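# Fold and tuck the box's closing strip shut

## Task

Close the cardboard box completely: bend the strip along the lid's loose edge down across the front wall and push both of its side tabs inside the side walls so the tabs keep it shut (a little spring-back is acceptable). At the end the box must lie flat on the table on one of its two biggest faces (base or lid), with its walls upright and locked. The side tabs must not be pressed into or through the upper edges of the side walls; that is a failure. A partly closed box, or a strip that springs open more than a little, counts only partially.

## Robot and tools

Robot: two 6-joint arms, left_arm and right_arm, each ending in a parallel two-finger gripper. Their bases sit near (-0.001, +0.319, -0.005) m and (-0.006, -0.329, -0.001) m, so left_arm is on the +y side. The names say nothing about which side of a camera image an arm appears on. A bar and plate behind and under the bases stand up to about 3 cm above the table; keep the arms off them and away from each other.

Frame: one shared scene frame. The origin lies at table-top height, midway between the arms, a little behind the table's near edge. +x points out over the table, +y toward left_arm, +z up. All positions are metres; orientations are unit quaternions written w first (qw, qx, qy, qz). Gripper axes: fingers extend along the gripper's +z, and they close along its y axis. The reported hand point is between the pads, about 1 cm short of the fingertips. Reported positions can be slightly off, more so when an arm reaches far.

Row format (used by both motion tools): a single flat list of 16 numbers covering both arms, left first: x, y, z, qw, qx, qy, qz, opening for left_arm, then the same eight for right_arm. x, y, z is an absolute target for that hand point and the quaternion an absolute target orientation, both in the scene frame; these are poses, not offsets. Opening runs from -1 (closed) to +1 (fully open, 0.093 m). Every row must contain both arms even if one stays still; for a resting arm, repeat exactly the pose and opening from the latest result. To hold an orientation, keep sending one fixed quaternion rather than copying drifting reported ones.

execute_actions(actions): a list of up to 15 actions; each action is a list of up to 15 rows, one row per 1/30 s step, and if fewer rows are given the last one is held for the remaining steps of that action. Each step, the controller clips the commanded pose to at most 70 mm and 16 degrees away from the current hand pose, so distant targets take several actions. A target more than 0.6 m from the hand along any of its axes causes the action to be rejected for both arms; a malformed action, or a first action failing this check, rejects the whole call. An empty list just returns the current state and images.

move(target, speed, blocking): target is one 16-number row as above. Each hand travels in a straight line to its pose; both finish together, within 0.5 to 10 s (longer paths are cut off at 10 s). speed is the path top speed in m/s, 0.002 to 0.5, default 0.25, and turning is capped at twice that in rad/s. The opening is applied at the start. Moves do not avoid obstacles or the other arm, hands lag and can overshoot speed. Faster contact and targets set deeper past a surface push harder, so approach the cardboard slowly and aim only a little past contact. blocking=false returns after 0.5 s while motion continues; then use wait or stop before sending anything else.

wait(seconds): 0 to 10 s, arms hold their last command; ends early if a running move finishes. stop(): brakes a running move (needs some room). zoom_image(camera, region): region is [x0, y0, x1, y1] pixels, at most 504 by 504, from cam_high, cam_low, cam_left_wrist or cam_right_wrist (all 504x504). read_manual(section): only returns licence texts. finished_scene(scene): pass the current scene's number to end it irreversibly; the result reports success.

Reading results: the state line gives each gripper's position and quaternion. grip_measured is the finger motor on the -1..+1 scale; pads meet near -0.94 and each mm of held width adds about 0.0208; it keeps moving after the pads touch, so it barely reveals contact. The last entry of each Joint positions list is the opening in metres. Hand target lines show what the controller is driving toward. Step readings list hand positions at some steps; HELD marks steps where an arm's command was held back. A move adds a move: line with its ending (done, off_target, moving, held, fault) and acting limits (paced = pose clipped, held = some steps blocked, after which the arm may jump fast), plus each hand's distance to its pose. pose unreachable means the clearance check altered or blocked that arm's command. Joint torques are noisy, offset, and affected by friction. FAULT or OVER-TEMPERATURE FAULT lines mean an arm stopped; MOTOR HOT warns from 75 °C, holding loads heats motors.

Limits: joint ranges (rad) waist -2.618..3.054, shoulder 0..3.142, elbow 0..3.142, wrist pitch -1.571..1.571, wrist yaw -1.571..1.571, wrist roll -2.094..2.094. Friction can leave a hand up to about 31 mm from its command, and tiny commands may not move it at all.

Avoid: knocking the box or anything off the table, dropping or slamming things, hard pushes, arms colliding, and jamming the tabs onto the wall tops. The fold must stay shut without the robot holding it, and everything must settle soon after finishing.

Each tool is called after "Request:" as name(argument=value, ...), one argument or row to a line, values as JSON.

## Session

Request:
execute_actions(
  actions=[],
)

Scene clock: 0.00 s.
left_arm: end_effector_position=(+0.3816, +0.3197, +0.3870) grip_measured=+1.000 end_effector_quat_wxyz=(+0.701, -0.001, +0.713, -0.003) | right_arm: end_effector_position=(+0.3680, -0.3703, +0.3960) grip_measured=+0.989 end_effector_quat_wxyz=(+0.701, +0.036, +0.712, -0.020)
Joint positions: left_arm=[ 0.013  1.043  1.031  0.014 -0.012  0.003  0.093] | right_arm=[ 0.004  1.037  1.043 -0.015  0.004 -0.009  0.093]
Joint velocities: left_arm=[-0.002 -0.002 -0.022  0.051  0.051 -0.037  0.   ] | right_arm=[ 0.002 -0.007 -0.022 -0.037 -0.066 -0.051 -0.001]
Joint torques (N m, as the arm reports them, + toward a larger angle): no reading
Motor temperatures (°C, as the motors report them): left_arm=[20 46 30 23 18 20] | right_arm=[20 45 28 23 18 20]
Hand target (left_arm): +0.382, +0.320, +0.387; +0.701, -0.001, +0.713, -0.003
Hand target (right_arm): +0.368, -0.370, +0.396; +0.701, +0.036, +0.712, -0.020

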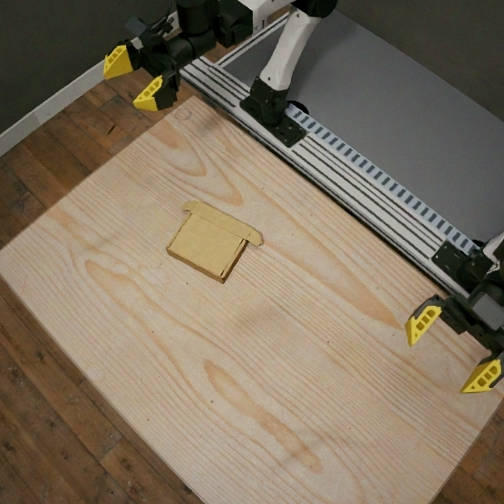

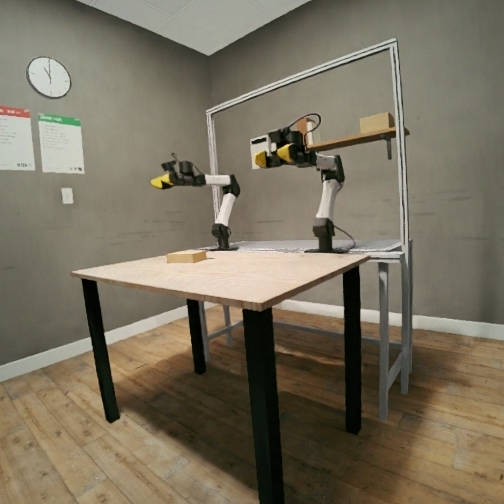

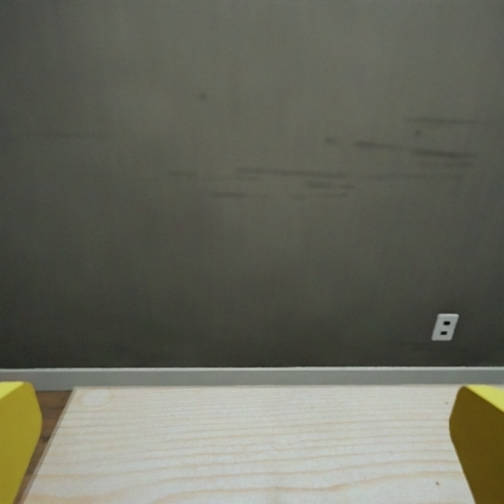

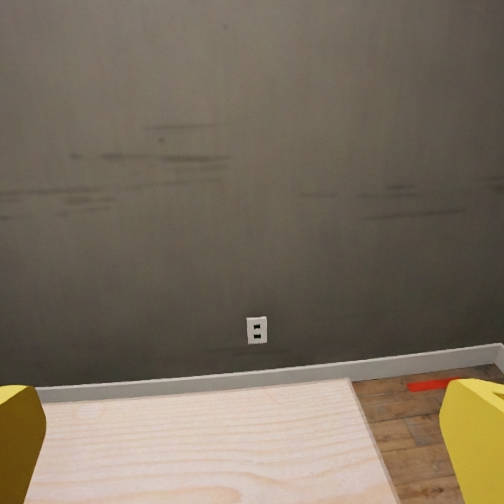

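Request:
zoom_image(
  camera="cam_high",
  region=[140, 170, 290, 320],
)

Region (140, 170, 290, 320) of cam_high's 504x504 image, scaled by 3.360, with more detail than that image has.

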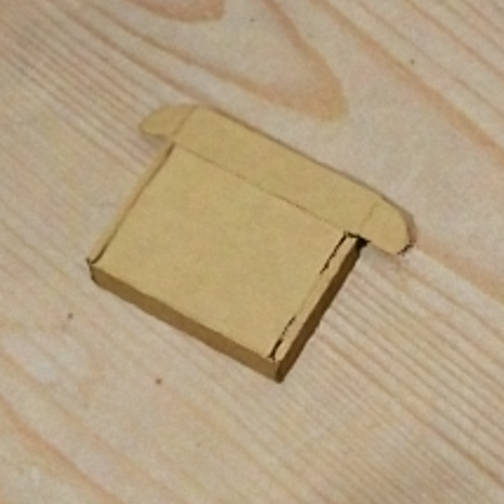

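Request:
move(
  target=[0.28,0.12,0.18,0.216,0,0.976,0,-1, 0.30,-0.22,0.19,0.216,0,0.976,0,-0.3],
  speed=0.25,
)

Scene clock: 101.27 s.
left_arm: end_effector_position=(+0.2849, +0.1234, +0.1741) grip_measured=-0.981 end_effector_quat_wxyz=(+0.221, +0.007, +0.975, +0.010) | right_arm: end_effector_position=(+0.2980, -0.2284, +0.1897) grip_measured=-0.298 end_effector_quat_wxyz=(+0.219, -0.005, +0.976, -0.006)
Joint positions: left_arm=[-0.745  1.549  1.412 -1.107 -0.335 -0.7    0.   ] | right_arm=[ 0.538  1.411  1.311 -1.078  0.228  0.397  0.031]
Joint velocities: left_arm=[ 0.022 -0.017 -0.007 -0.081 -0.037 -0.037  0.   ] | right_arm=[-0.002  0.002 -0.012  0.007  0.051  0.007 -0.001]
Joint torques (N m, as the arm reports them, + toward a larger angle): left_arm=[-0.66 -6.72 10.11  0.91 -0.09 -0.03] | right_arm=[ 0.65 -4.32 10.98  1.23  0.13 -0.05]
Motor temperatures (°C, as the motors report them): left_arm=[20 41 37 35 18 20] | right_arm=[20 43 35 32 18 20]
Hand target (left_arm): +0.284, +0.118, +0.181; +0.220, +0.006, +0.976, +0.001
Hand target (right_arm): +0.298, -0.223, +0.192; +0.218, -0.005, +0.976, -0.000
Off the commanded pose (left_arm): 0.008 m, 2 deg.
Off the commanded pose (right_arm): 0.009 m, 1 deg.
move: done

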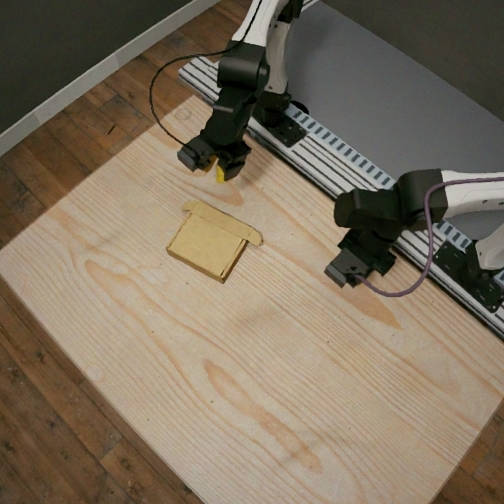

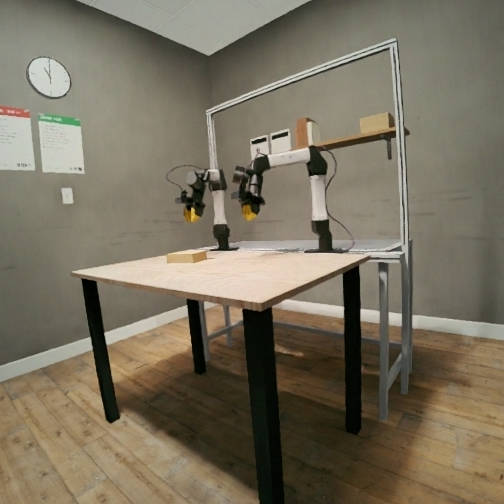

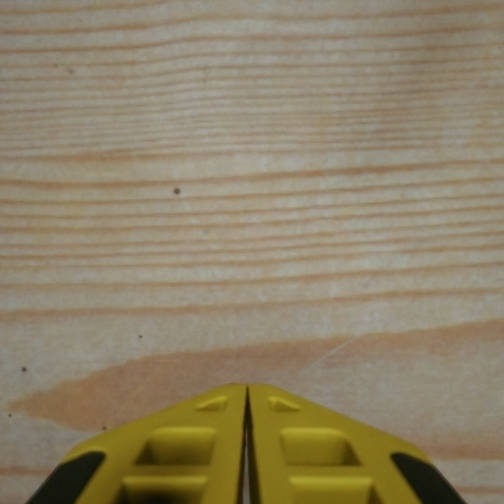

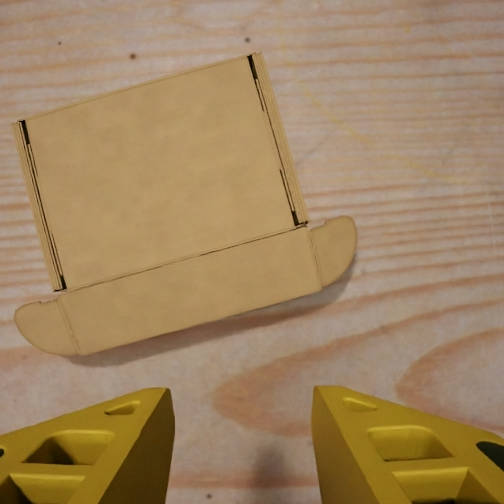

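Request:
move(
  target=[0.421,-0.122,0.095,0.282,0.4728,0.8188,-0.1628,-1, 0.272,-0.211,0.125,0.3027,0.5242,0.6894,0.3981,0.7],
  speed=0.2,
)

Scene clock: 154.93 s.
left_arm: end_effector_position=(+0.4216, -0.1190, +0.0877) grip_measured=-0.981 end_effector_quat_wxyz=(+0.279, +0.468, +0.823, -0.158) | right_arm: end_effector_position=(+0.2748, -0.2126, +0.1202) grip_measured=+0.699 end_effector_quat_wxyz=(+0.303, +0.527, +0.695, +0.386)
Joint positions: left_arm=[-0.74   2.383  2.12  -0.668  0.145  0.225  0.   ] | right_arm=[ 0.633  0.934  0.376 -0.012  0.267  1.686  0.079]
Joint velocities: left_arm=[-0.007  0.002 -0.017 -0.007  0.095 -0.051  0.   ] | right_arm=[-0.002  0.002  0.002 -0.022 -0.007 -0.022  0.001]
Joint torques (N m, as the arm reports them, + toward a larger angle): left_arm=[  0.19 -14.94  10.67   1.49   0.18   0.1 ] | right_arm=[ 0.68 -2.5   8.17  2.41  0.23 -0.12]
Motor temperatures (°C, as the motors report them): left_arm=[20 45 41 30 18 20] | right_arm=[20 43 37 28 18 20]
Hand target (left_arm): +0.424, -0.120, +0.095; +0.283, +0.471, +0.819, -0.163
Hand target (right_arm): +0.274, -0.210, +0.123; +0.305, +0.525, +0.688, +0.397
Off the commanded pose (left_arm): 0.008 m, 1 deg.
Off the commanded pose (right_arm): 0.006 m, 2 deg.
move: done

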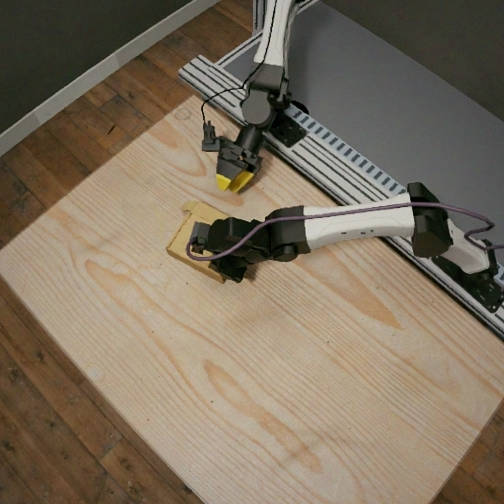

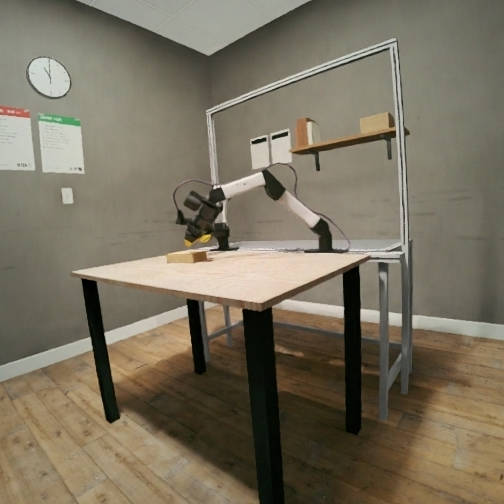

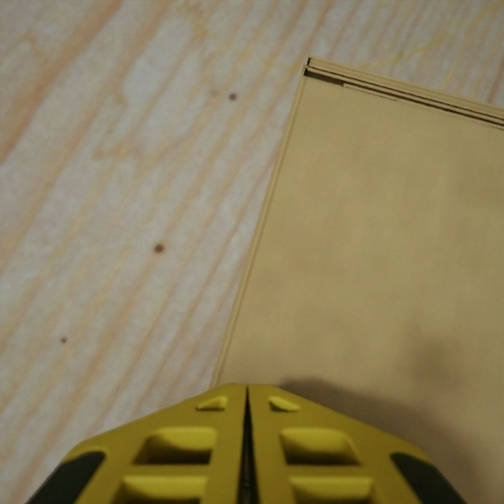

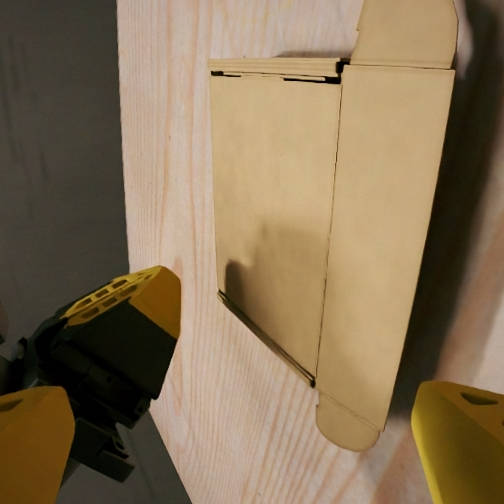

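Request:
move(
  target=[0.429,-0.118,0.062,0.282,0.4728,0.8188,-0.1628,-1, 0.272,-0.211,0.125,0.3027,0.5242,0.6894,0.3981,0.7],
  speed=0.04,
)

Scene clock: 166.33 s.
left_arm: end_effector_position=(+0.4287, -0.1177, +0.0667) grip_measured=-0.981 end_effector_quat_wxyz=(+0.281, +0.469, +0.822, -0.159) | right_arm: end_effector_position=(+0.2749, -0.2128, +0.1246) grip_measured=+0.699 end_effector_quat_wxyz=(+0.305, +0.526, +0.690, +0.392)
Joint positions: left_arm=[-0.727  2.409  2.081 -0.601  0.154  0.239  0.   ] | right_arm=[ 0.633  0.92   0.376 -0.011  0.269  1.688  0.079]
Joint velocities: left_arm=[-0.002 -0.007 -0.017  0.051 -0.066  0.051  0.   ] | right_arm=[-0.022 -0.002 -0.012 -0.081  0.022 -0.081  0.   ]
Joint torques (N m, as the arm reports them, + toward a larger angle): left_arm=[  0.22 -15.36   6.32   1.83   0.18   0.16] | right_arm=[ 0.45 -2.77  8.56  2.19  0.15 -0.14]
Motor temperatures (°C, as the motors report them): left_arm=[20 52 41 30 18 20] | right_arm=[20 42 36 30 18 20]
Hand target (left_arm): +0.429, -0.118, +0.062; +0.282, +0.473, +0.819, -0.163
Hand target (right_arm): +0.272, -0.211, +0.125; +0.303, +0.524, +0.689, +0.398
Off the commanded pose (left_arm): 0.005 m, 1 deg.
Off the commanded pose (right_arm): 0.003 m, 1 deg.
move: done

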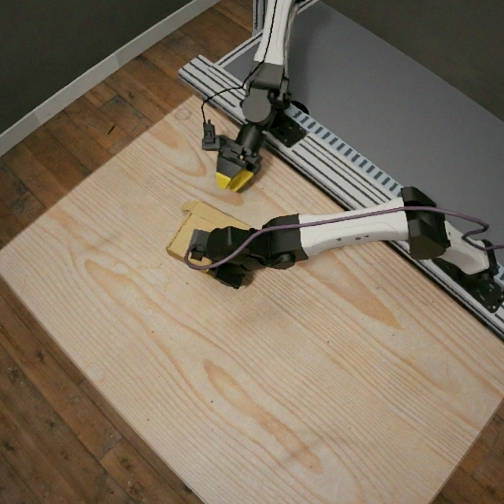

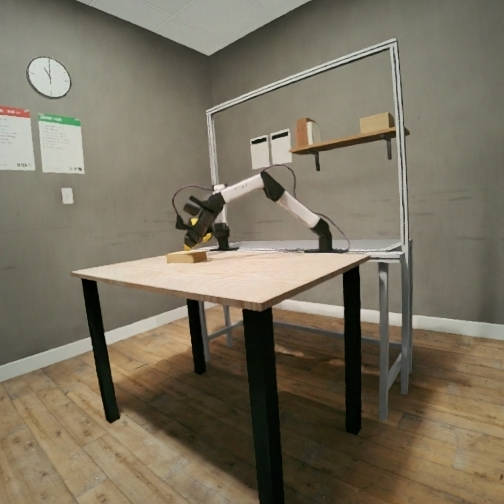

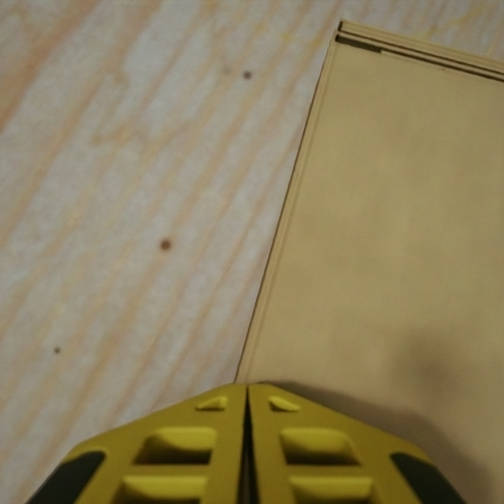

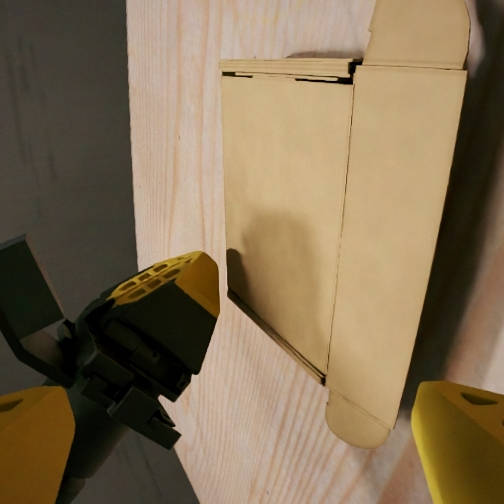

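Request:
execute_actions(
  actions=[],
)

Scene clock: 182.43 s.
left_arm: end_effector_position=(+0.4289, -0.1179, +0.0670) grip_measured=-0.981 end_effector_quat_wxyz=(+0.281, +0.469, +0.822, -0.159) | right_arm: end_effector_position=(+0.2749, -0.2128, +0.1246) grip_measured=+0.699 end_effector_quat_wxyz=(+0.305, +0.526, +0.690, +0.392)
Joint positions: left_arm=[-0.727  2.409  2.081 -0.599  0.154  0.239  0.   ] | right_arm=[ 0.633  0.92   0.376 -0.011  0.269  1.688  0.079]
Joint velocities: left_arm=[-0.002 -0.007 -0.007 -0.037  0.007  0.007  0.   ] | right_arm=[-0.002 -0.007 -0.002 -0.022 -0.051 -0.007 -0.001]
Joint torques (N m, as the arm reports them, + toward a larger angle): left_arm=[  0.17 -15.35   6.35   1.84   0.17   0.12] | right_arm=[ 0.42 -2.77  8.6   2.17  0.15 -0.13]
Motor temperatures (°C, as the motors report them): left_arm=[20 60 39 32 18 20] | right_arm=[20 42 35 31 18 20]
Hand target (left_arm): +0.429, -0.118, +0.062; +0.282, +0.473, +0.819, -0.163
Hand target (right_arm): +0.272, -0.211, +0.125; +0.303, +0.524, +0.689, +0.398
Off the commanded pose (left_arm): 0.005 m, 1 deg.
Off the commanded pose (right_arm): 0.003 m, 1 deg.

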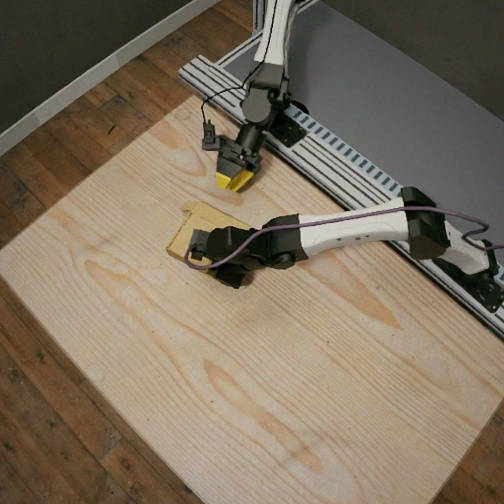

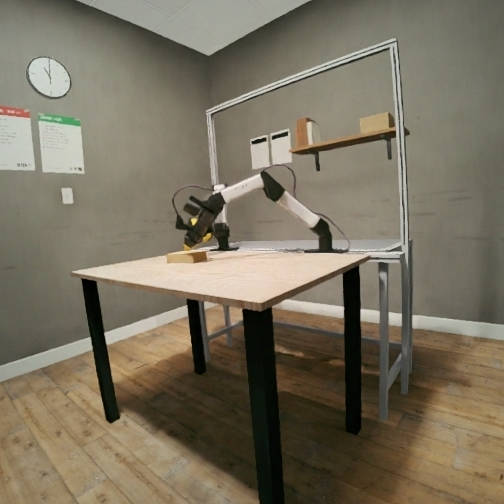

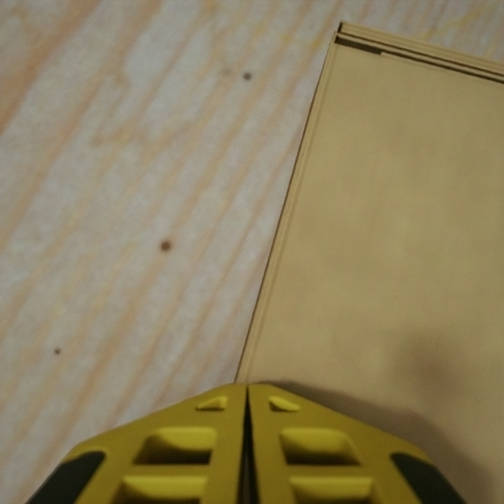

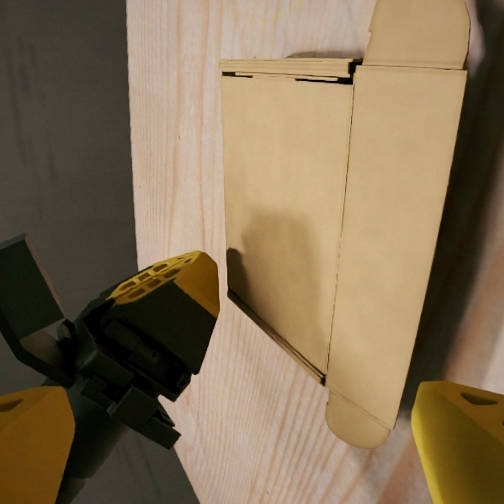

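Request:
move(
  target=[0.429,-0.118,0.037,0.282,0.4728,0.8188,-0.1628,-1, 0.272,-0.211,0.125,0.3027,0.5242,0.6894,0.3981,0.7],
  speed=0.04,
)

Request:
move(
  target=[0.451,-0.112,0.035,0.282,0.4728,0.8188,-0.1628,-1, 0.272,-0.211,0.125,0.3027,0.5242,0.6894,0.3981,0.7],
  speed=0.02,
)

Scene clock: 188.00 s.
left_arm: end_effector_position=(+0.4318, -0.1220, +0.0569) grip_measured=-0.981 end_effector_quat_wxyz=(+0.296, +0.469, +0.816, -0.165) | right_arm: end_effector_position=(+0.2749, -0.2128, +0.1246) grip_measured=+0.699 end_effector_quat_wxyz=(+0.305, +0.526, +0.690, +0.392)
Joint positions: left_arm=[-0.727  2.411  2.025 -0.506  0.159  0.239  0.   ] | right_arm=[ 0.633  0.92   0.376 -0.011  0.269  1.688  0.079]
Joint velocities: left_arm=[-0.007  0.002  0.012 -0.007 -0.037 -0.007  0.   ] | right_arm=[-0.012  0.002  0.007  0.081 -0.051  0.007  0.001]
Joint torques (N m, as the arm reports them, + toward a larger angle): left_arm=[  0.04 -14.1    5.53   1.74   0.14   0.14] | right_arm=[ 0.41 -2.8   8.58  2.17  0.14 -0.14]
Motor temperatures (°C, as the motors report them): left_arm=[20 62 39 33 18 20] | right_arm=[20 41 35 31 18 20]
Hand target (left_arm): +0.428, -0.118, +0.037; +0.282, +0.473, +0.819, -0.163
Hand target (right_arm): +0.272, -0.211, +0.125; +0.303, +0.524, +0.689, +0.398
Off the commanded pose (left_arm): 0.020 m, 2 deg.
Off the commanded pose (right_arm): 0.003 m, 1 deg.
move: off_target (left_arm)

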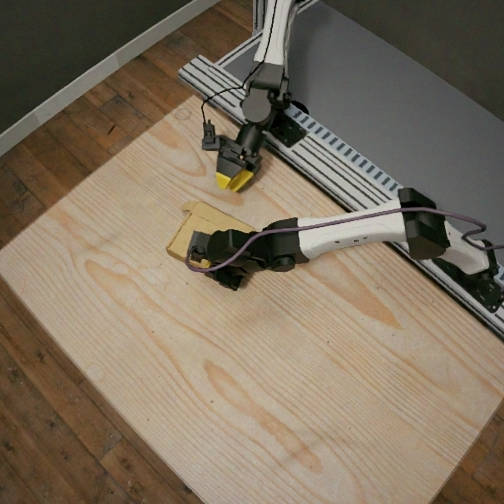

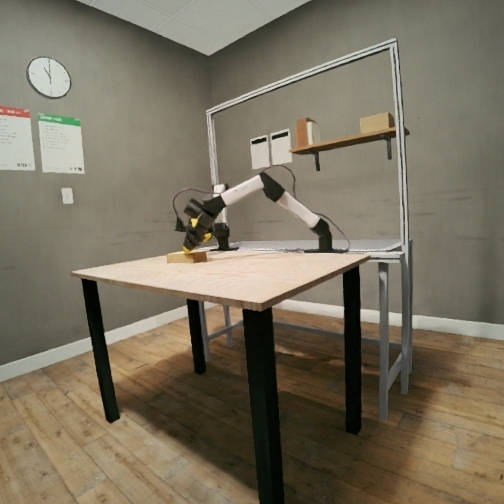

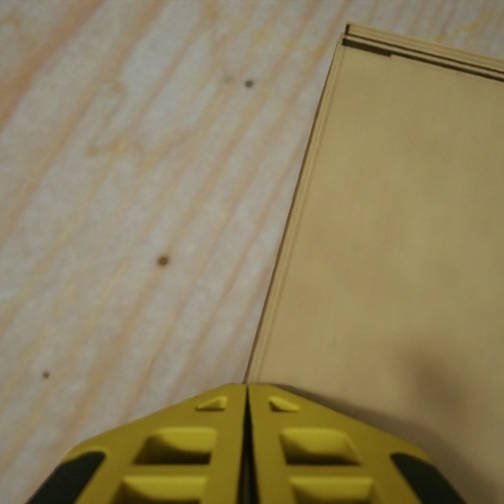

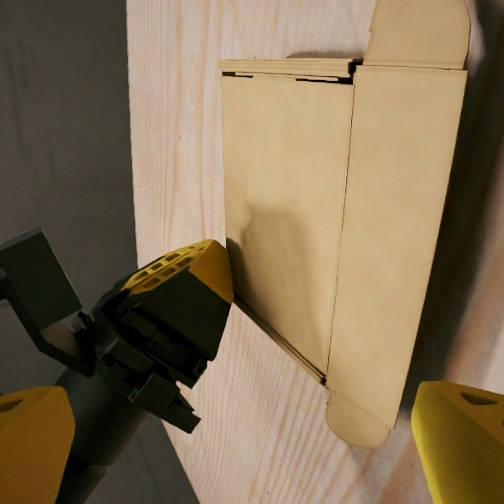

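Scene clock: 189.80 s.
left_arm: end_effector_position=(+0.4548, -0.1149, +0.0513) grip_measured=-0.981 end_effector_quat_wxyz=(+0.305, +0.466, +0.814, -0.168) | right_arm: end_effector_position=(+0.2749, -0.2128, +0.1246) grip_measured=+0.699 end_effector_quat_wxyz=(+0.305, +0.526, +0.690, +0.392)
Joint positions: left_arm=[-0.687  2.462  2.086 -0.503  0.185  0.266  0.   ] | right_arm=[ 0.633  0.92   0.376 -0.011  0.269  1.688  0.079]
Joint velocities: left_arm=[ 0.007  0.007 -0.017 -0.007 -0.007 -0.066  0.   ] | right_arm=[-0.002  0.002  0.017  0.037  0.037  0.037 -0.001]
Joint torques (N m, as the arm reports them, + toward a larger angle): left_arm=[ -0.09 -13.19   9.56   1.3    0.09   0.16] | right_arm=[ 0.4  -2.78  8.58  2.18  0.15 -0.14]
Motor temperatures (°C, as the motors report them): left_arm=[20 62 39 32 18 20] | right_arm=[20 41 35 31 18 20]
Hand target (left_arm): +0.451, -0.112, +0.035; +0.282, +0.473, +0.819, -0.163
Hand target (right_arm): +0.272, -0.211, +0.125; +0.303, +0.524, +0.689, +0.398
Off the commanded pose (left_arm): 0.017 m, 3 deg.
Off the commanded pose (right_arm): 0.003 m, 1 deg.
move: off_target (left_arm)

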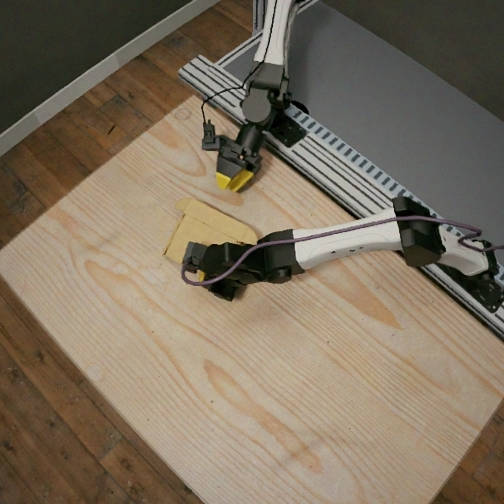

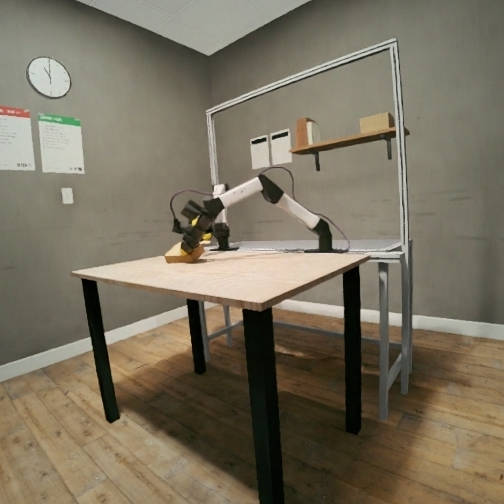

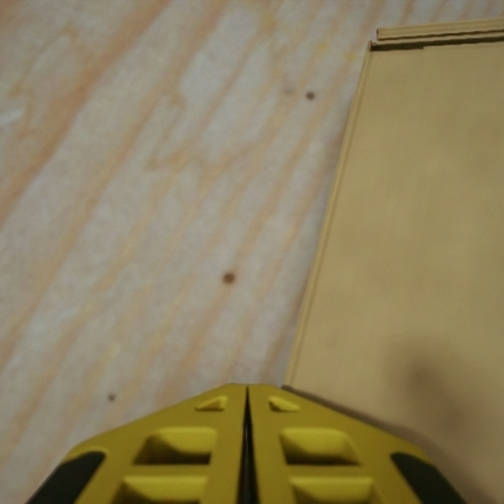

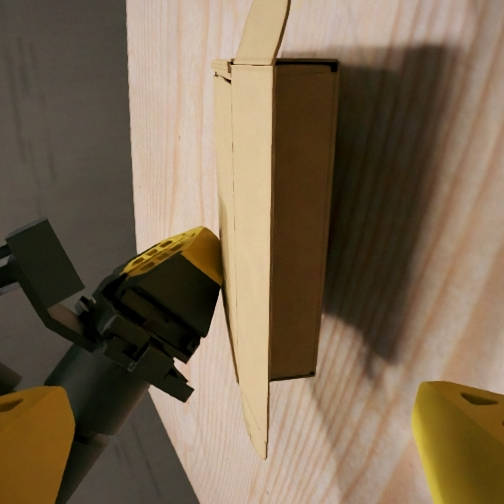

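Request:
move(
  target=[0.451,-0.112,0.035,0.282,0.4728,0.8188,-0.1628,-1, 0.298,-0.204,0.108,0.3027,0.5242,0.6894,0.3981,0.7],
  speed=0.08,
)

Scene clock: 197.93 s.
left_arm: end_effector_position=(+0.4551, -0.1151, +0.0516) grip_measured=-0.981 end_effector_quat_wxyz=(+0.306, +0.466, +0.813, -0.168) | right_arm: end_effector_position=(+0.2956, -0.2031, +0.1107) grip_measured=+0.699 end_effector_quat_wxyz=(+0.301, +0.527, +0.688, +0.398)
Joint positions: left_arm=[-0.687  2.462  2.086 -0.501  0.185  0.268  0.   ] | right_arm=[0.608 1.087 0.376 0.166 0.237 1.684 0.079]
Joint velocities: left_arm=[-0.012 -0.012 -0.007 -0.037 -0.007  0.022  0.   ] | right_arm=[ 0.022 -0.002  0.002  0.007 -0.007 -0.051  0.   ]
Joint torques (N m, as the arm reports them, + toward a larger angle): left_arm=[ -0.05 -13.08   9.83   1.3    0.11   0.14] | right_arm=[-1.05 -1.27  8.65  2.4   0.08 -0.29]
Motor temperatures (°C, as the motors report them): left_arm=[20 63 39 31 18 20] | right_arm=[20 41 35 31 18 20]
Hand target (left_arm): +0.451, -0.112, +0.035; +0.283, +0.473, +0.819, -0.163
Hand target (right_arm): +0.298, -0.204, +0.108; +0.303, +0.524, +0.689, +0.398
Off the commanded pose (left_arm): 0.017 m, 3 deg.
Off the commanded pose (right_arm): 0.004 m, 0 deg.
move: off_target (left_arm)

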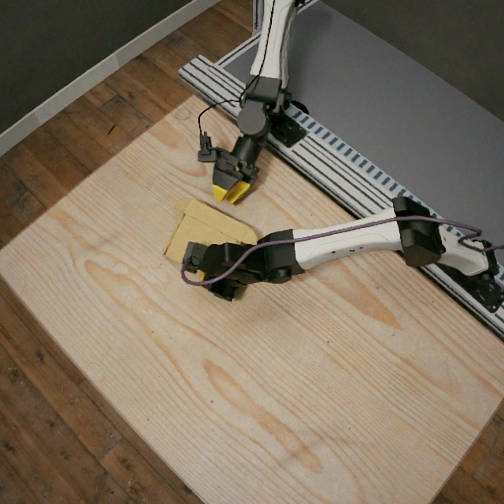

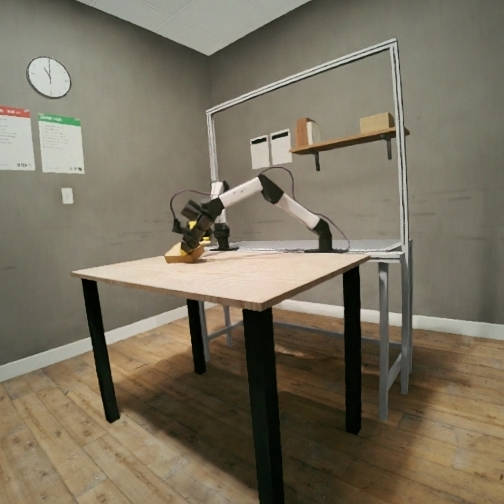

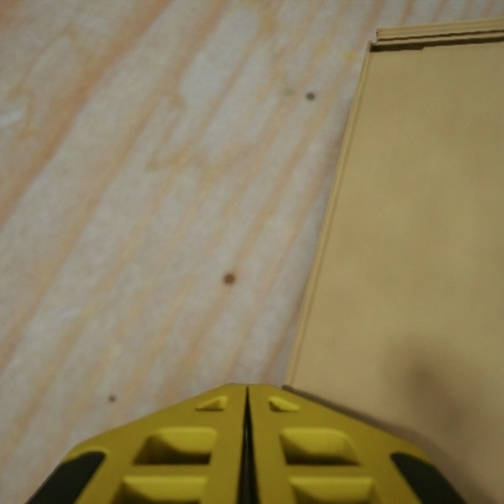

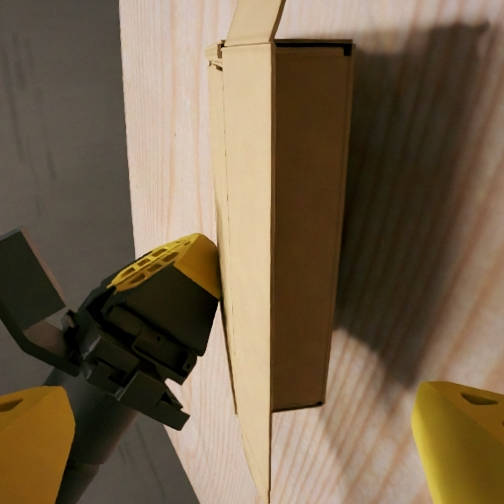

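Request:
move(
  target=[0.459,-0.110,0.032,0.282,0.4728,0.8188,-0.1628,-1, 0.295,-0.205,0.100,0.3027,0.5242,0.6894,0.3981,0.7],
  speed=0.015,
)

Scene clock: 216.27 s.
left_arm: end_effector_position=(+0.4632, -0.1139, +0.0488) grip_measured=-0.981 end_effector_quat_wxyz=(+0.306, +0.466, +0.813, -0.168) | right_arm: end_effector_position=(+0.2947, -0.2034, +0.1056) grip_measured=+0.699 end_effector_quat_wxyz=(+0.302, +0.526, +0.686, +0.401)
Joint positions: left_arm=[-0.675  2.491  2.129 -0.514  0.193  0.277  0.   ] | right_arm=[0.608 1.096 0.351 0.207 0.237 1.684 0.079]
Joint velocities: left_arm=[0.007 0.027 0.012 0.11  0.007 0.051 0.   ] | right_arm=[-0.007  0.002  0.022  0.007 -0.022 -0.022  0.   ]
Joint torques (N m, as the arm reports them, + toward a larger angle): left_arm=[ -0.02 -13.38   9.61   1.27   0.12   0.14] | right_arm=[-0.96 -1.48  7.7   2.43  0.1  -0.29]
Motor temperatures (°C, as the motors report them): left_arm=[20 65 40 31 18 20] | right_arm=[20 40 35 32 18 20]
Hand target (left_arm): +0.459, -0.110, +0.032; +0.283, +0.473, +0.818, -0.163
Hand target (right_arm): +0.295, -0.205, +0.100; +0.303, +0.524, +0.689, +0.398
Off the commanded pose (left_arm): 0.018 m, 3 deg.
Off the commanded pose (right_arm): 0.006 m, 1 deg.
move: off_target (left_arm)

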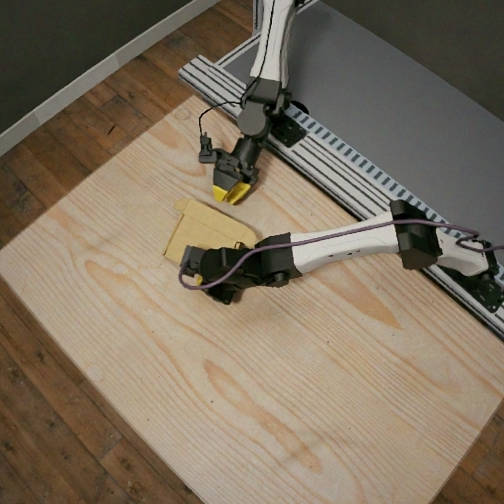

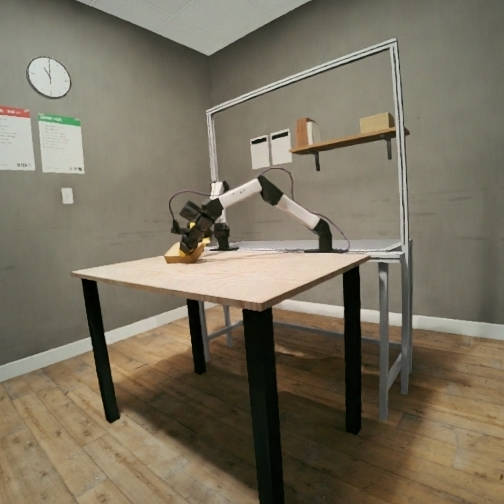

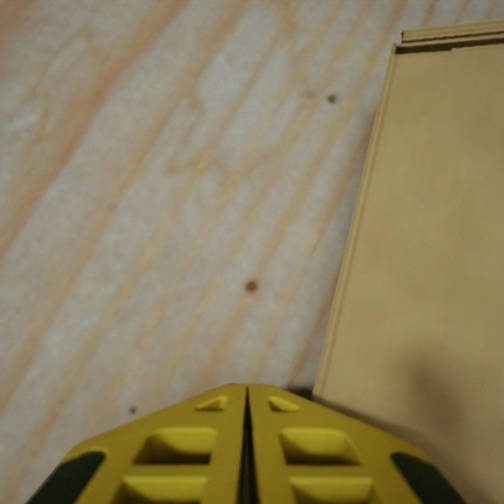

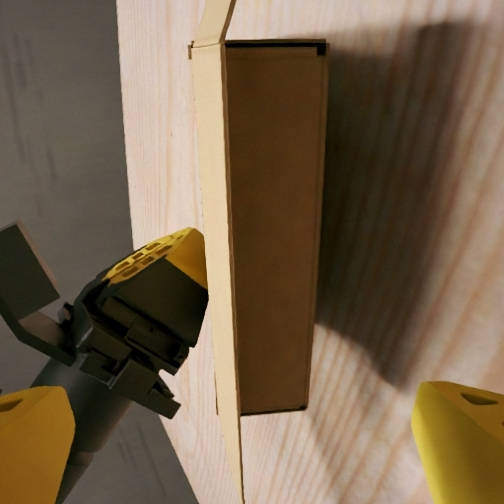

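Request:
move(
  target=[0.459,-0.110,0.032,0.282,0.4728,0.8188,-0.1628,-1, 0.300,-0.202,0.088,0.3027,0.5242,0.6894,0.3981,0.7],
  speed=0.04,
)

Request:
move(
  target=[0.459,-0.110,0.032,0.282,0.4728,0.8188,-0.1628,-1, 0.335,-0.192,0.068,0.3027,0.5242,0.6894,0.3981,0.7],
  speed=0.05,
)

Scene clock: 231.87 s.
left_arm: end_effector_position=(+0.4632, -0.1140, +0.0489) grip_measured=-0.981 end_effector_quat_wxyz=(+0.307, +0.466, +0.813, -0.168) | right_arm: end_effector_position=(+0.2989, -0.2005, +0.0914) grip_measured=+0.699 end_effector_quat_wxyz=(+0.300, +0.527, +0.689, +0.397)
Joint positions: left_arm=[-0.675  2.491  2.129 -0.514  0.193  0.277  0.   ] | right_arm=[0.608 1.177 0.333 0.296 0.237 1.684 0.079]
Joint velocities: left_arm=[-0.012 -0.007 -0.002  0.037  0.037  0.007  0.   ] | right_arm=[ 0.002  0.012 -0.002 -0.007 -0.022 -0.007  0.001]
Joint torques (N m, as the arm reports them, + toward a larger angle): left_arm=[  0.05 -13.54   9.67   1.26   0.1    0.17] | right_arm=[-1.02 -1.79  7.33  2.36  0.09 -0.28]
Motor temperatures (°C, as the motors report them): left_arm=[20 67 41 30 18 20] | right_arm=[20 39 34 33 18 20]
Hand target (left_arm): +0.459, -0.110, +0.032; +0.283, +0.473, +0.819, -0.163
Hand target (right_arm): +0.300, -0.202, +0.088; +0.303, +0.524, +0.689, +0.398
Off the commanded pose (left_arm): 0.018 m, 3 deg.
Off the commanded pose (right_arm): 0.004 m, 0 deg.
move: off_target (left_arm)

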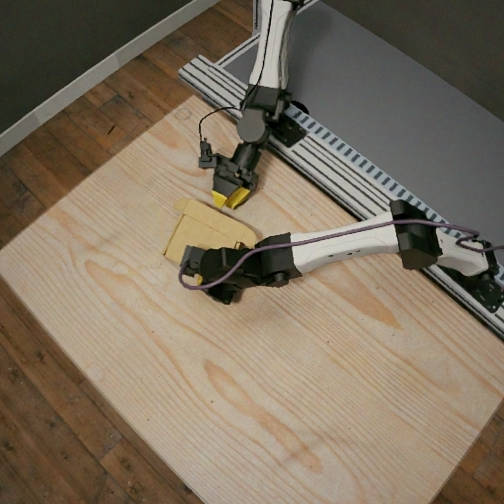

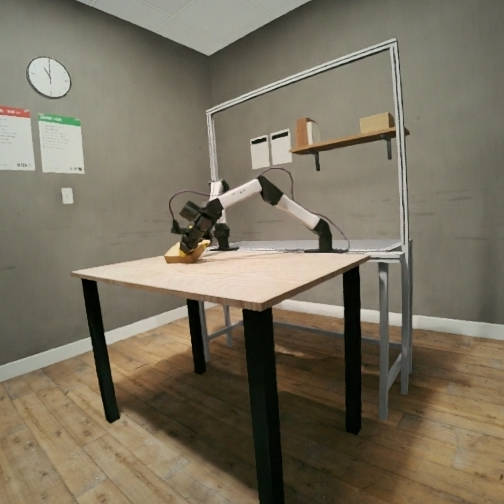

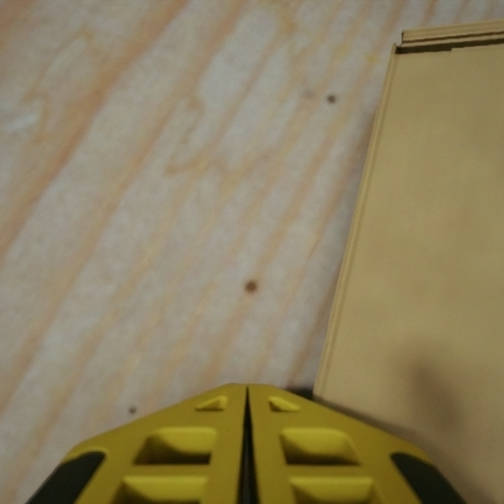

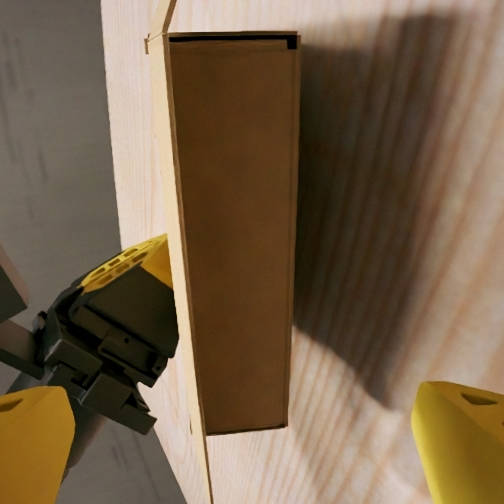

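Scene clock: 233.27 s.
left_arm: end_effector_position=(+0.4631, -0.1141, +0.0489) grip_measured=-0.981 end_effector_quat_wxyz=(+0.307, +0.466, +0.813, -0.168) | right_arm: end_effector_position=(+0.3261, -0.1936, +0.0615) grip_measured=+0.699 end_effector_quat_wxyz=(+0.295, +0.529, +0.694, +0.388)
Joint positions: left_arm=[-0.675  2.491  2.129 -0.514  0.194  0.277  0.   ] | right_arm=[0.568 1.444 0.369 0.507 0.202 1.663 0.079]
Joint velocities: left_arm=[-0.022  0.012 -0.002 -0.037 -0.007 -0.11   0.   ] | right_arm=[-0.022 -0.007 -0.007  0.022 -0.051 -0.007 -0.   ]
Joint torques (N m, as the arm reports them, + toward a larger angle): left_arm=[ -0.01 -13.38   9.58   1.24   0.13   0.17] | right_arm=[-1.05 -3.24  9.62  2.42  0.08 -0.33]
Motor temperatures (°C, as the motors report them): left_arm=[20 67 41 30 18 20] | right_arm=[20 39 34 33 18 20]
Hand target (left_arm): +0.459, -0.110, +0.032; +0.283, +0.473, +0.818, -0.163
Hand target (right_arm): +0.335, -0.192, +0.069; +0.302, +0.524, +0.689, +0.398
Off the commanded pose (left_arm): 0.018 m, 3 deg.
Off the commanded pose (right_arm): 0.011 m, 2 deg.
move: off_target (left_arm, right_arm)

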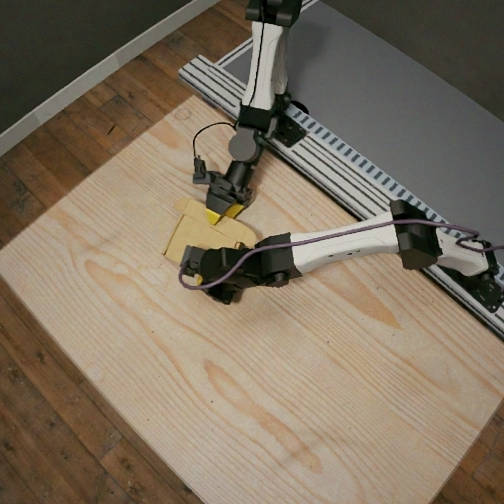

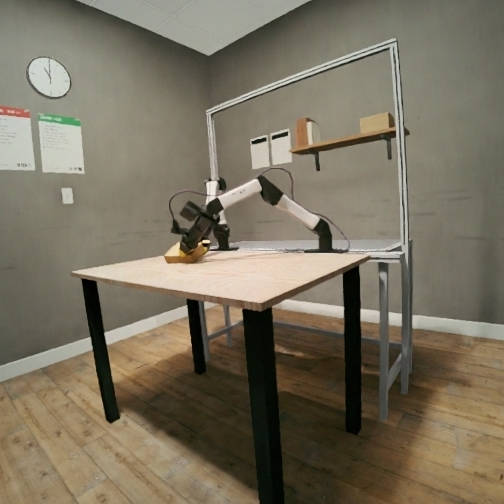

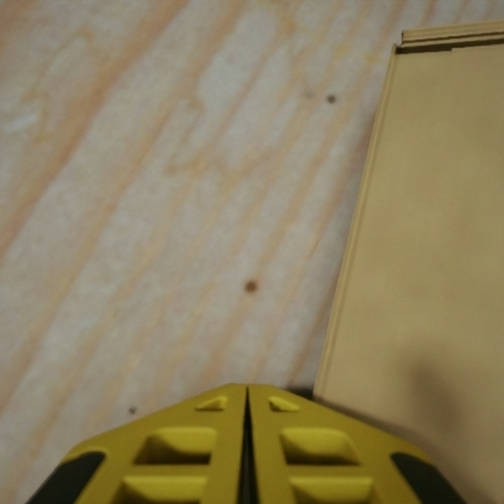

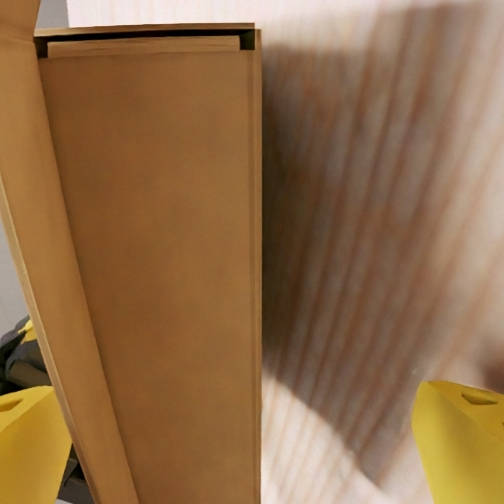

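Request:
move(
  target=[0.459,-0.110,0.032,0.282,0.4728,0.8188,-0.1628,-1, 0.342,-0.190,0.084,0.3027,0.5242,0.6894,0.3981,0.7],
  speed=0.03,
)

Scene clock: 240.10 s.
left_arm: end_effector_position=(+0.4631, -0.1141, +0.0489) grip_measured=-0.981 end_effector_quat_wxyz=(+0.307, +0.466, +0.813, -0.168) | right_arm: end_effector_position=(+0.3364, -0.1903, +0.0720) grip_measured=+0.699 end_effector_quat_wxyz=(+0.296, +0.530, +0.693, +0.389)
Joint positions: left_arm=[-0.675  2.491  2.129 -0.514  0.194  0.277  0.   ] | right_arm=[0.562 1.444 0.426 0.453 0.199 1.66  0.079]
Joint velocities: left_arm=[-0.002 -0.017 -0.007 -0.022  0.022  0.007  0.   ] | right_arm=[-0.017 -0.002  0.002 -0.081 -0.037 -0.007  0.001]
Joint torques (N m, as the arm reports them, + toward a larger angle): left_arm=[ -0.05 -13.44   9.59   1.26   0.12   0.16] | right_arm=[-0.98 -5.99  9.87  2.14  0.14 -0.33]
Motor temperatures (°C, as the motors report them): left_arm=[20 68 41 30 18 20] | right_arm=[20 40 34 33 18 20]
Hand target (left_arm): +0.459, -0.110, +0.032; +0.283, +0.473, +0.819, -0.163
Hand target (right_arm): +0.342, -0.190, +0.084; +0.303, +0.524, +0.689, +0.398
Off the commanded pose (left_arm): 0.018 m, 3 deg.
Off the commanded pose (right_arm): 0.013 m, 2 deg.
move: off_target (left_arm, right_arm)

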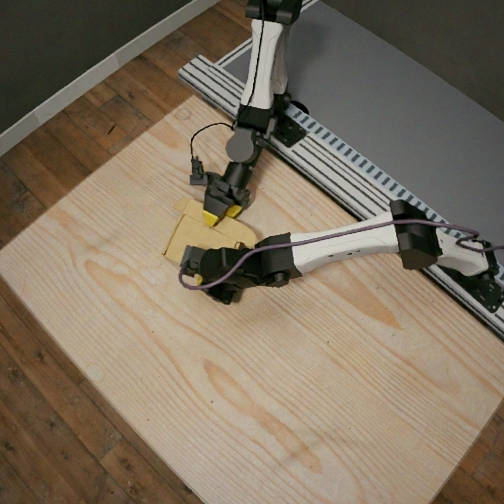

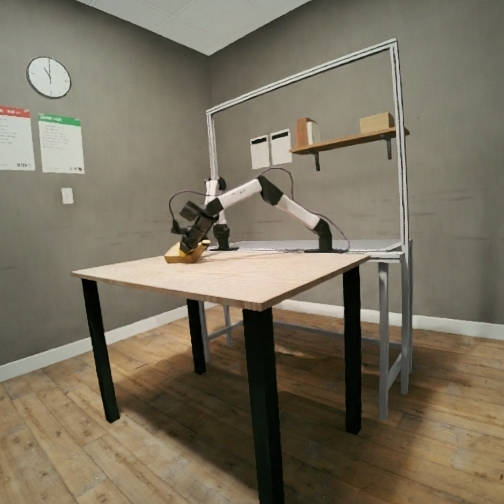

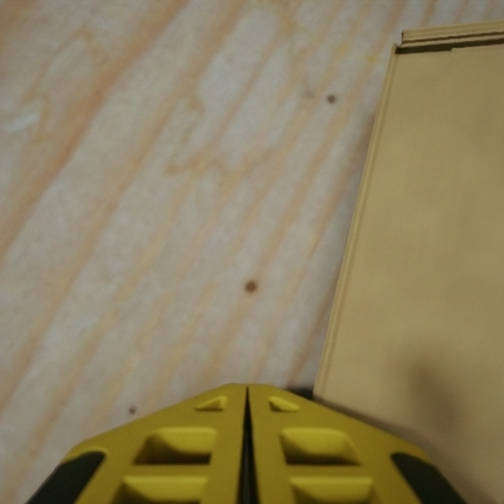

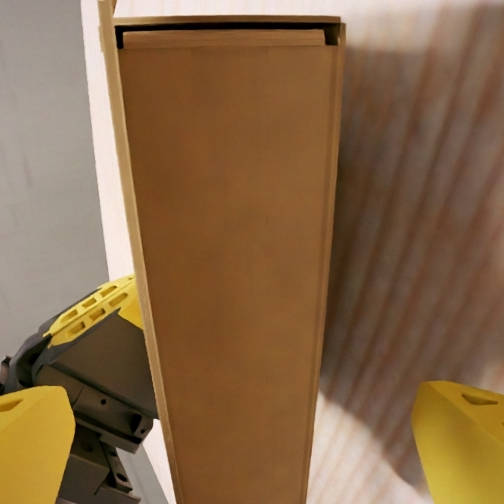

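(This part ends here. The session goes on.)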